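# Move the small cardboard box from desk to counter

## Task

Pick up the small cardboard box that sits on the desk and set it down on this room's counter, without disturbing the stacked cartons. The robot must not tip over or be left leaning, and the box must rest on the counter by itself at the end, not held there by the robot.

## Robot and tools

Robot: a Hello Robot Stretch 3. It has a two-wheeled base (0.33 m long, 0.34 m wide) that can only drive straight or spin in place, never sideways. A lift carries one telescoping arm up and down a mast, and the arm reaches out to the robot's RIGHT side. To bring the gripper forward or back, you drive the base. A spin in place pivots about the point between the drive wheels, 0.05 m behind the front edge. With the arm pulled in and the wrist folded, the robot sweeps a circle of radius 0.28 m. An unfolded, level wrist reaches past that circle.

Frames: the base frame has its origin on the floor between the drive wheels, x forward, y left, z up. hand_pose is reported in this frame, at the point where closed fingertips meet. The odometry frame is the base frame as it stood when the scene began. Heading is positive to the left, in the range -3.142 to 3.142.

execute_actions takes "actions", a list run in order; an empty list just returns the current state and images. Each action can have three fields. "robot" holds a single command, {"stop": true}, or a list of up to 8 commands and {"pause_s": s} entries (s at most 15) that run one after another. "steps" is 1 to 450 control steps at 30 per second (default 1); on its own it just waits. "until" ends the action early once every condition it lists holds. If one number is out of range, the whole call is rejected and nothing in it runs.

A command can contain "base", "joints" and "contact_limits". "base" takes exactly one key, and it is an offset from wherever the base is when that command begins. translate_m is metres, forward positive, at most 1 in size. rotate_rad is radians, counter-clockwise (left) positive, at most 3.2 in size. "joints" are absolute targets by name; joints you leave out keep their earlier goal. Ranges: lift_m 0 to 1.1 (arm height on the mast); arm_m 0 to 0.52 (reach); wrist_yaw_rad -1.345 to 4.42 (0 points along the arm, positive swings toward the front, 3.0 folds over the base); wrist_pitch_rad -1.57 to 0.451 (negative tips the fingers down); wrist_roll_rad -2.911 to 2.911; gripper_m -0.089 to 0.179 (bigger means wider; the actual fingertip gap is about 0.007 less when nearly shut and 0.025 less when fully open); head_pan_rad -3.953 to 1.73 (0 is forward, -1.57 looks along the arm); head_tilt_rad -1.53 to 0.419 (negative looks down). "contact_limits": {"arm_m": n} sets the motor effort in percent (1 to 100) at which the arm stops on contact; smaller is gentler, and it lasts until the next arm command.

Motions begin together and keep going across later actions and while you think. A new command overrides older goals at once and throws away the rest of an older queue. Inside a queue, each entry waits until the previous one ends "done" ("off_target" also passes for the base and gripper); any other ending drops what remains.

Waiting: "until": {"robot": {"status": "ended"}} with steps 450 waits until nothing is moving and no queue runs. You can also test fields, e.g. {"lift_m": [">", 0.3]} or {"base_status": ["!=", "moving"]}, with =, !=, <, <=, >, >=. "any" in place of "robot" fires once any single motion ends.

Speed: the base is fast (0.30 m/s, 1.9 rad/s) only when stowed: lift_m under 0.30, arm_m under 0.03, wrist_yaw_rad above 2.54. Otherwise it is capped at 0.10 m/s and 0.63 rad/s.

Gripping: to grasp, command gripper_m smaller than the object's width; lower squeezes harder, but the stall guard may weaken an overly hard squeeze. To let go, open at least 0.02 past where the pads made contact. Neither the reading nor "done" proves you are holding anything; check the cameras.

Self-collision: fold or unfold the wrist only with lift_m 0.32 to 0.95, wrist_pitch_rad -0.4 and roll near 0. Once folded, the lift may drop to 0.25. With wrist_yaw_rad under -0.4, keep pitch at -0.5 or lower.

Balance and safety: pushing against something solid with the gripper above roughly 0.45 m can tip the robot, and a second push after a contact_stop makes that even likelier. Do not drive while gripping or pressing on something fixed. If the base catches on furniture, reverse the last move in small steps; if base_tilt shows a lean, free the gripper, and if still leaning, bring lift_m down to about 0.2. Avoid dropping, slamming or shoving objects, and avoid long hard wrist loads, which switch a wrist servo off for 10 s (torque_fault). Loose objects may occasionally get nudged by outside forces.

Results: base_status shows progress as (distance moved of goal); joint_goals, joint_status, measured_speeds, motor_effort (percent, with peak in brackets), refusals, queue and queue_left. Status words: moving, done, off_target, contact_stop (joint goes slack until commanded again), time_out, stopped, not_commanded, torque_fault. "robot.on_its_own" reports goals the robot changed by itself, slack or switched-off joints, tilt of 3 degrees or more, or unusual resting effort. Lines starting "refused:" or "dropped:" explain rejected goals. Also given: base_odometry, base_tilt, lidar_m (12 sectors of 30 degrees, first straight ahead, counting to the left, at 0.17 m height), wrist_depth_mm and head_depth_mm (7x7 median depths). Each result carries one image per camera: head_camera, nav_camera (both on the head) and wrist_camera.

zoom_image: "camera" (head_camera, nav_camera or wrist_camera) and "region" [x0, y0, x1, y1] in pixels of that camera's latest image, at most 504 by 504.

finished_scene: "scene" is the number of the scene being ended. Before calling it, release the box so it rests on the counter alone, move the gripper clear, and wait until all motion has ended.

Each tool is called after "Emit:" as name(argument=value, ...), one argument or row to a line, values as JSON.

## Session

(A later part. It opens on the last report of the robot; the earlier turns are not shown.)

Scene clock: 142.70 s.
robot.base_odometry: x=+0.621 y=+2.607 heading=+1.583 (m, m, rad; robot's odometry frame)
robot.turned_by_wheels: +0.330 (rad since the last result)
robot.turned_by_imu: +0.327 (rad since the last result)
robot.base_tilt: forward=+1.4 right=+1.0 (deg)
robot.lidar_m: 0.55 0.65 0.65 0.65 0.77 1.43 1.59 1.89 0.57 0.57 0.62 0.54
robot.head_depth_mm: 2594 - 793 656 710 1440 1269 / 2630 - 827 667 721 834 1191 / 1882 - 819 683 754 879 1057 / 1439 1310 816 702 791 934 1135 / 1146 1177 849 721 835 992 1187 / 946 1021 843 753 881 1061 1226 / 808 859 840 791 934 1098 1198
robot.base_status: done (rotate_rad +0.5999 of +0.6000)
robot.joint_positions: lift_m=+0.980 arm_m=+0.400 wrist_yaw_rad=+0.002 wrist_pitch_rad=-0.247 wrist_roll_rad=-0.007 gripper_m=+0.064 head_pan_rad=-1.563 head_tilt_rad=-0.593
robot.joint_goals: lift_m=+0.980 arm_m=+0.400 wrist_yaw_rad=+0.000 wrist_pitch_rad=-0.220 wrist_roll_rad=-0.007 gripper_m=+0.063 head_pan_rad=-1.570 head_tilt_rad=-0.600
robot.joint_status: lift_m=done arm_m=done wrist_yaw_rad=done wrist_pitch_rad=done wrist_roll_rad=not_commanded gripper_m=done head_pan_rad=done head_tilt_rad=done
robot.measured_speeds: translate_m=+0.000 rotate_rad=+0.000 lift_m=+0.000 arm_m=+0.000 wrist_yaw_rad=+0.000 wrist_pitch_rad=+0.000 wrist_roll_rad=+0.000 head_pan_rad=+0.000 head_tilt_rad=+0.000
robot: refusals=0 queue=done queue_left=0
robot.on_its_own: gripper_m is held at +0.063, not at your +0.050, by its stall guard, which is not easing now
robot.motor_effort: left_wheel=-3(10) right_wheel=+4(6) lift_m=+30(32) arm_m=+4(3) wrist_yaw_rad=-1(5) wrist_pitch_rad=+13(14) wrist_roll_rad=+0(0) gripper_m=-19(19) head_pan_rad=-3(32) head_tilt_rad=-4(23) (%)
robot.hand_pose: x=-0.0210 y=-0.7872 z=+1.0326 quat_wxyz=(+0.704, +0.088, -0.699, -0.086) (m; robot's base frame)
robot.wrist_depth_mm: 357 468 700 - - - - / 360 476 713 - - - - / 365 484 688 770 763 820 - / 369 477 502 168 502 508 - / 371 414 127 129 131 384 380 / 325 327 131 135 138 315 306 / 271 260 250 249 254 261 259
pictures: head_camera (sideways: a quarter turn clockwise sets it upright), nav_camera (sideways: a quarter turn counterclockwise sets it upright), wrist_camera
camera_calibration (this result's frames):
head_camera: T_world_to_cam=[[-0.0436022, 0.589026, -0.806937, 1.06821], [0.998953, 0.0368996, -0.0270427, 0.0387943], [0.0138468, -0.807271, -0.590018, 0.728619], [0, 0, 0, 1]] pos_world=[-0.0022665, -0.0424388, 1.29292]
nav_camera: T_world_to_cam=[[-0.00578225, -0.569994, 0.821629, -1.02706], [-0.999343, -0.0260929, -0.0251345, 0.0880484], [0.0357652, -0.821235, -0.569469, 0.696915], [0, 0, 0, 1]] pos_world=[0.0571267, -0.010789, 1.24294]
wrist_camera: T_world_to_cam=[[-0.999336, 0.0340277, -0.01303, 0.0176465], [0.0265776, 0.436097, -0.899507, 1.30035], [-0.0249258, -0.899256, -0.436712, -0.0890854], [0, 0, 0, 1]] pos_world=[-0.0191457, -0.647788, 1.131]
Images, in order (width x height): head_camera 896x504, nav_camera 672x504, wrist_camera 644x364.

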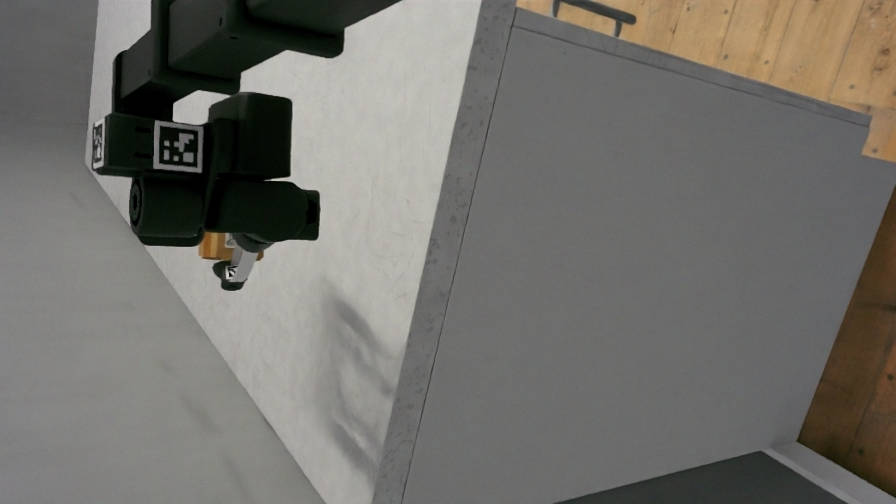

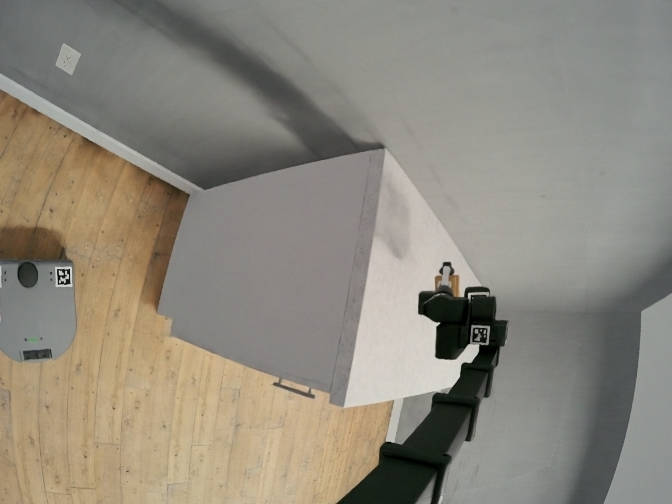

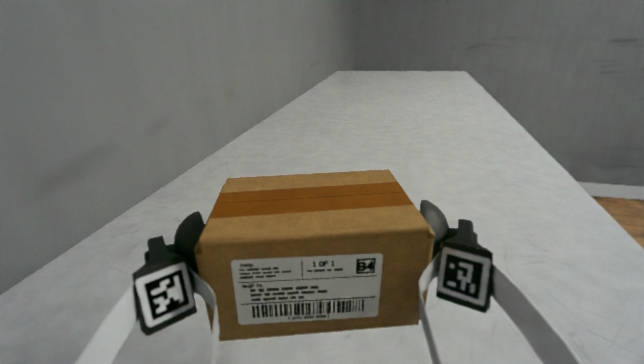

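Emit:
execute_actions(
  actions=[
    {"robot":[{"joints":{"lift_m":0.883}},{"joints":{"gripper_m":0.17}},{"joints":{"lift_m":0.97}},{"joints":{"arm_m":0.2}}],"steps":450,"until":{"robot":{"status":"ended"}}},
  ],
)

Scene clock: 159.17 s.
robot.base_odometry: x=+0.621 y=+2.607 heading=+1.583 (m, m, rad; robot's odometry frame)
robot.turned_by_wheels: +0.000 (rad since the last result)
robot.turned_by_imu: -0.003 (rad since the last result)
robot.base_tilt: forward=+1.4 right=+1.0 (deg)
robot.lidar_m: 0.55 0.65 0.65 0.65 0.77 1.43 1.59 1.89 0.57 0.57 0.61 0.54
robot.head_depth_mm: 2586 1397 - 646 713 1438 1270 / 2617 1438 - - 718 833 1190 / 1874 1322 - - 752 879 1061 / 1450 1268 854 711 793 935 1135 / 1148 1174 892 718 835 987 1183 / 949 1015 843 754 881 1055 1230 / 809 859 840 791 936 1096 1199
robot.base_status: done (rotate_rad +0.5999 of +0.6000)
robot.joint_positions: lift_m=+0.970 arm_m=+0.200 wrist_yaw_rad=+0.002 wrist_pitch_rad=-0.240 wrist_roll_rad=-0.007 gripper_m=+0.170 head_pan_rad=-1.563 head_tilt_rad=-0.593
robot.joint_goals: lift_m=+0.970 arm_m=+0.200 wrist_yaw_rad=+0.000 wrist_pitch_rad=-0.220 wrist_roll_rad=-0.007 gripper_m=+0.170 head_pan_rad=-1.570 head_tilt_rad=-0.600
robot.joint_status: lift_m=done arm_m=done wrist_yaw_rad=done wrist_pitch_rad=done wrist_roll_rad=not_commanded gripper_m=done head_pan_rad=done head_tilt_rad=done
robot.measured_speeds: translate_m=+0.000 rotate_rad=+0.000 lift_m=+0.000 arm_m=+0.000 wrist_yaw_rad=+0.000 wrist_pitch_rad=+0.000 wrist_roll_rad=+0.000 head_pan_rad=+0.000 head_tilt_rad=+0.000
robot: refusals=0 queue=done queue_left=0
robot.motor_effort: left_wheel=-3(3) right_wheel=+4(4) lift_m=+29(30) arm_m=-3(5) wrist_yaw_rad=-1(1) wrist_pitch_rad=+10(14) wrist_roll_rad=+0(0) gripper_m=+1(84) head_pan_rad=-3(3) head_tilt_rad=-4(4) (%)
robot.hand_pose: x=-0.0210 y=-0.5885 z=+1.0243 quat_wxyz=(+0.705, +0.086, -0.699, -0.084) (m; robot's base frame)
robot.wrist_depth_mm: 418 546 819 - - - - / 420 554 834 - - - - / 426 556 741 766 747 - - / 434 516 518 450 501 495 - / 396 412 389 354 381 392 - / 328 314 310 306 302 297 - / - 259 258 256 255 251 250
pictures: head_camera (sideways: a quarter turn clockwise sets it upright), nav_camera (sideways: a quarter turn counterclockwise sets it upright), wrist_camera
camera_calibration (this result's frames):
head_camera: T_world_to_cam=[[-0.0436022, 0.589027, -0.806936, 1.06821], [0.998953, 0.0368995, -0.0270427, 0.0387942], [0.0138467, -0.807271, -0.590019, 0.728621], [0, 0, 0, 1]] pos_world=[-0.0022665, -0.0424388, 1.29292]
nav_camera: T_world_to_cam=[[-0.00578231, -0.569995, 0.821628, -1.02706], [-0.999343, -0.0260927, -0.0251345, 0.0880485], [0.0357651, -0.821234, -0.56947, 0.696916], [0, 0, 0, 1]] pos_world=[0.0571267, -0.0107889, 1.24294]
wrist_camera: T_world_to_cam=[[-0.999334, 0.0339799, -0.0132862, 0.0110041], [0.0266091, 0.42964, -0.902608, 1.20569], [-0.0249622, -0.902361, -0.430258, 0.0775086], [0, 0, 0, 1]] pos_world=[-0.0191507, -0.448445, 1.12176]
Images, in order (width x height): head_camera 896x504, nav_camera 672x504, wrist_camera 644x364.

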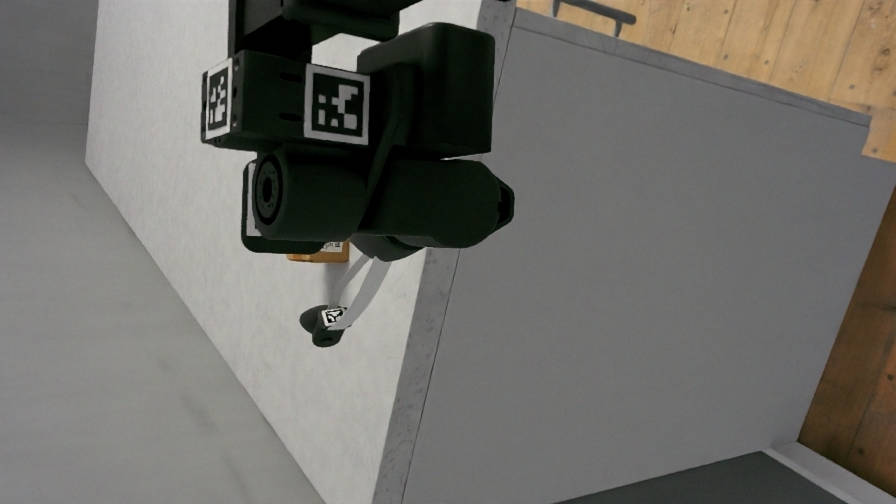

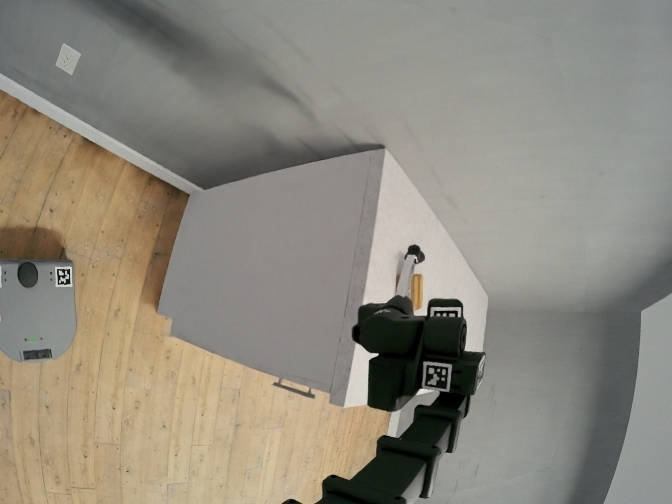

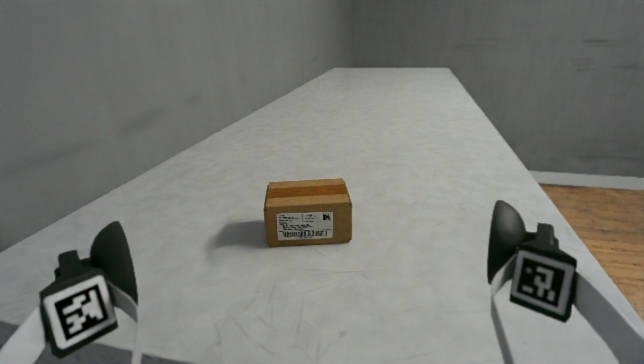

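Emit:
finished_scene(
  scene=2,
)

The scene is finished: the task was done.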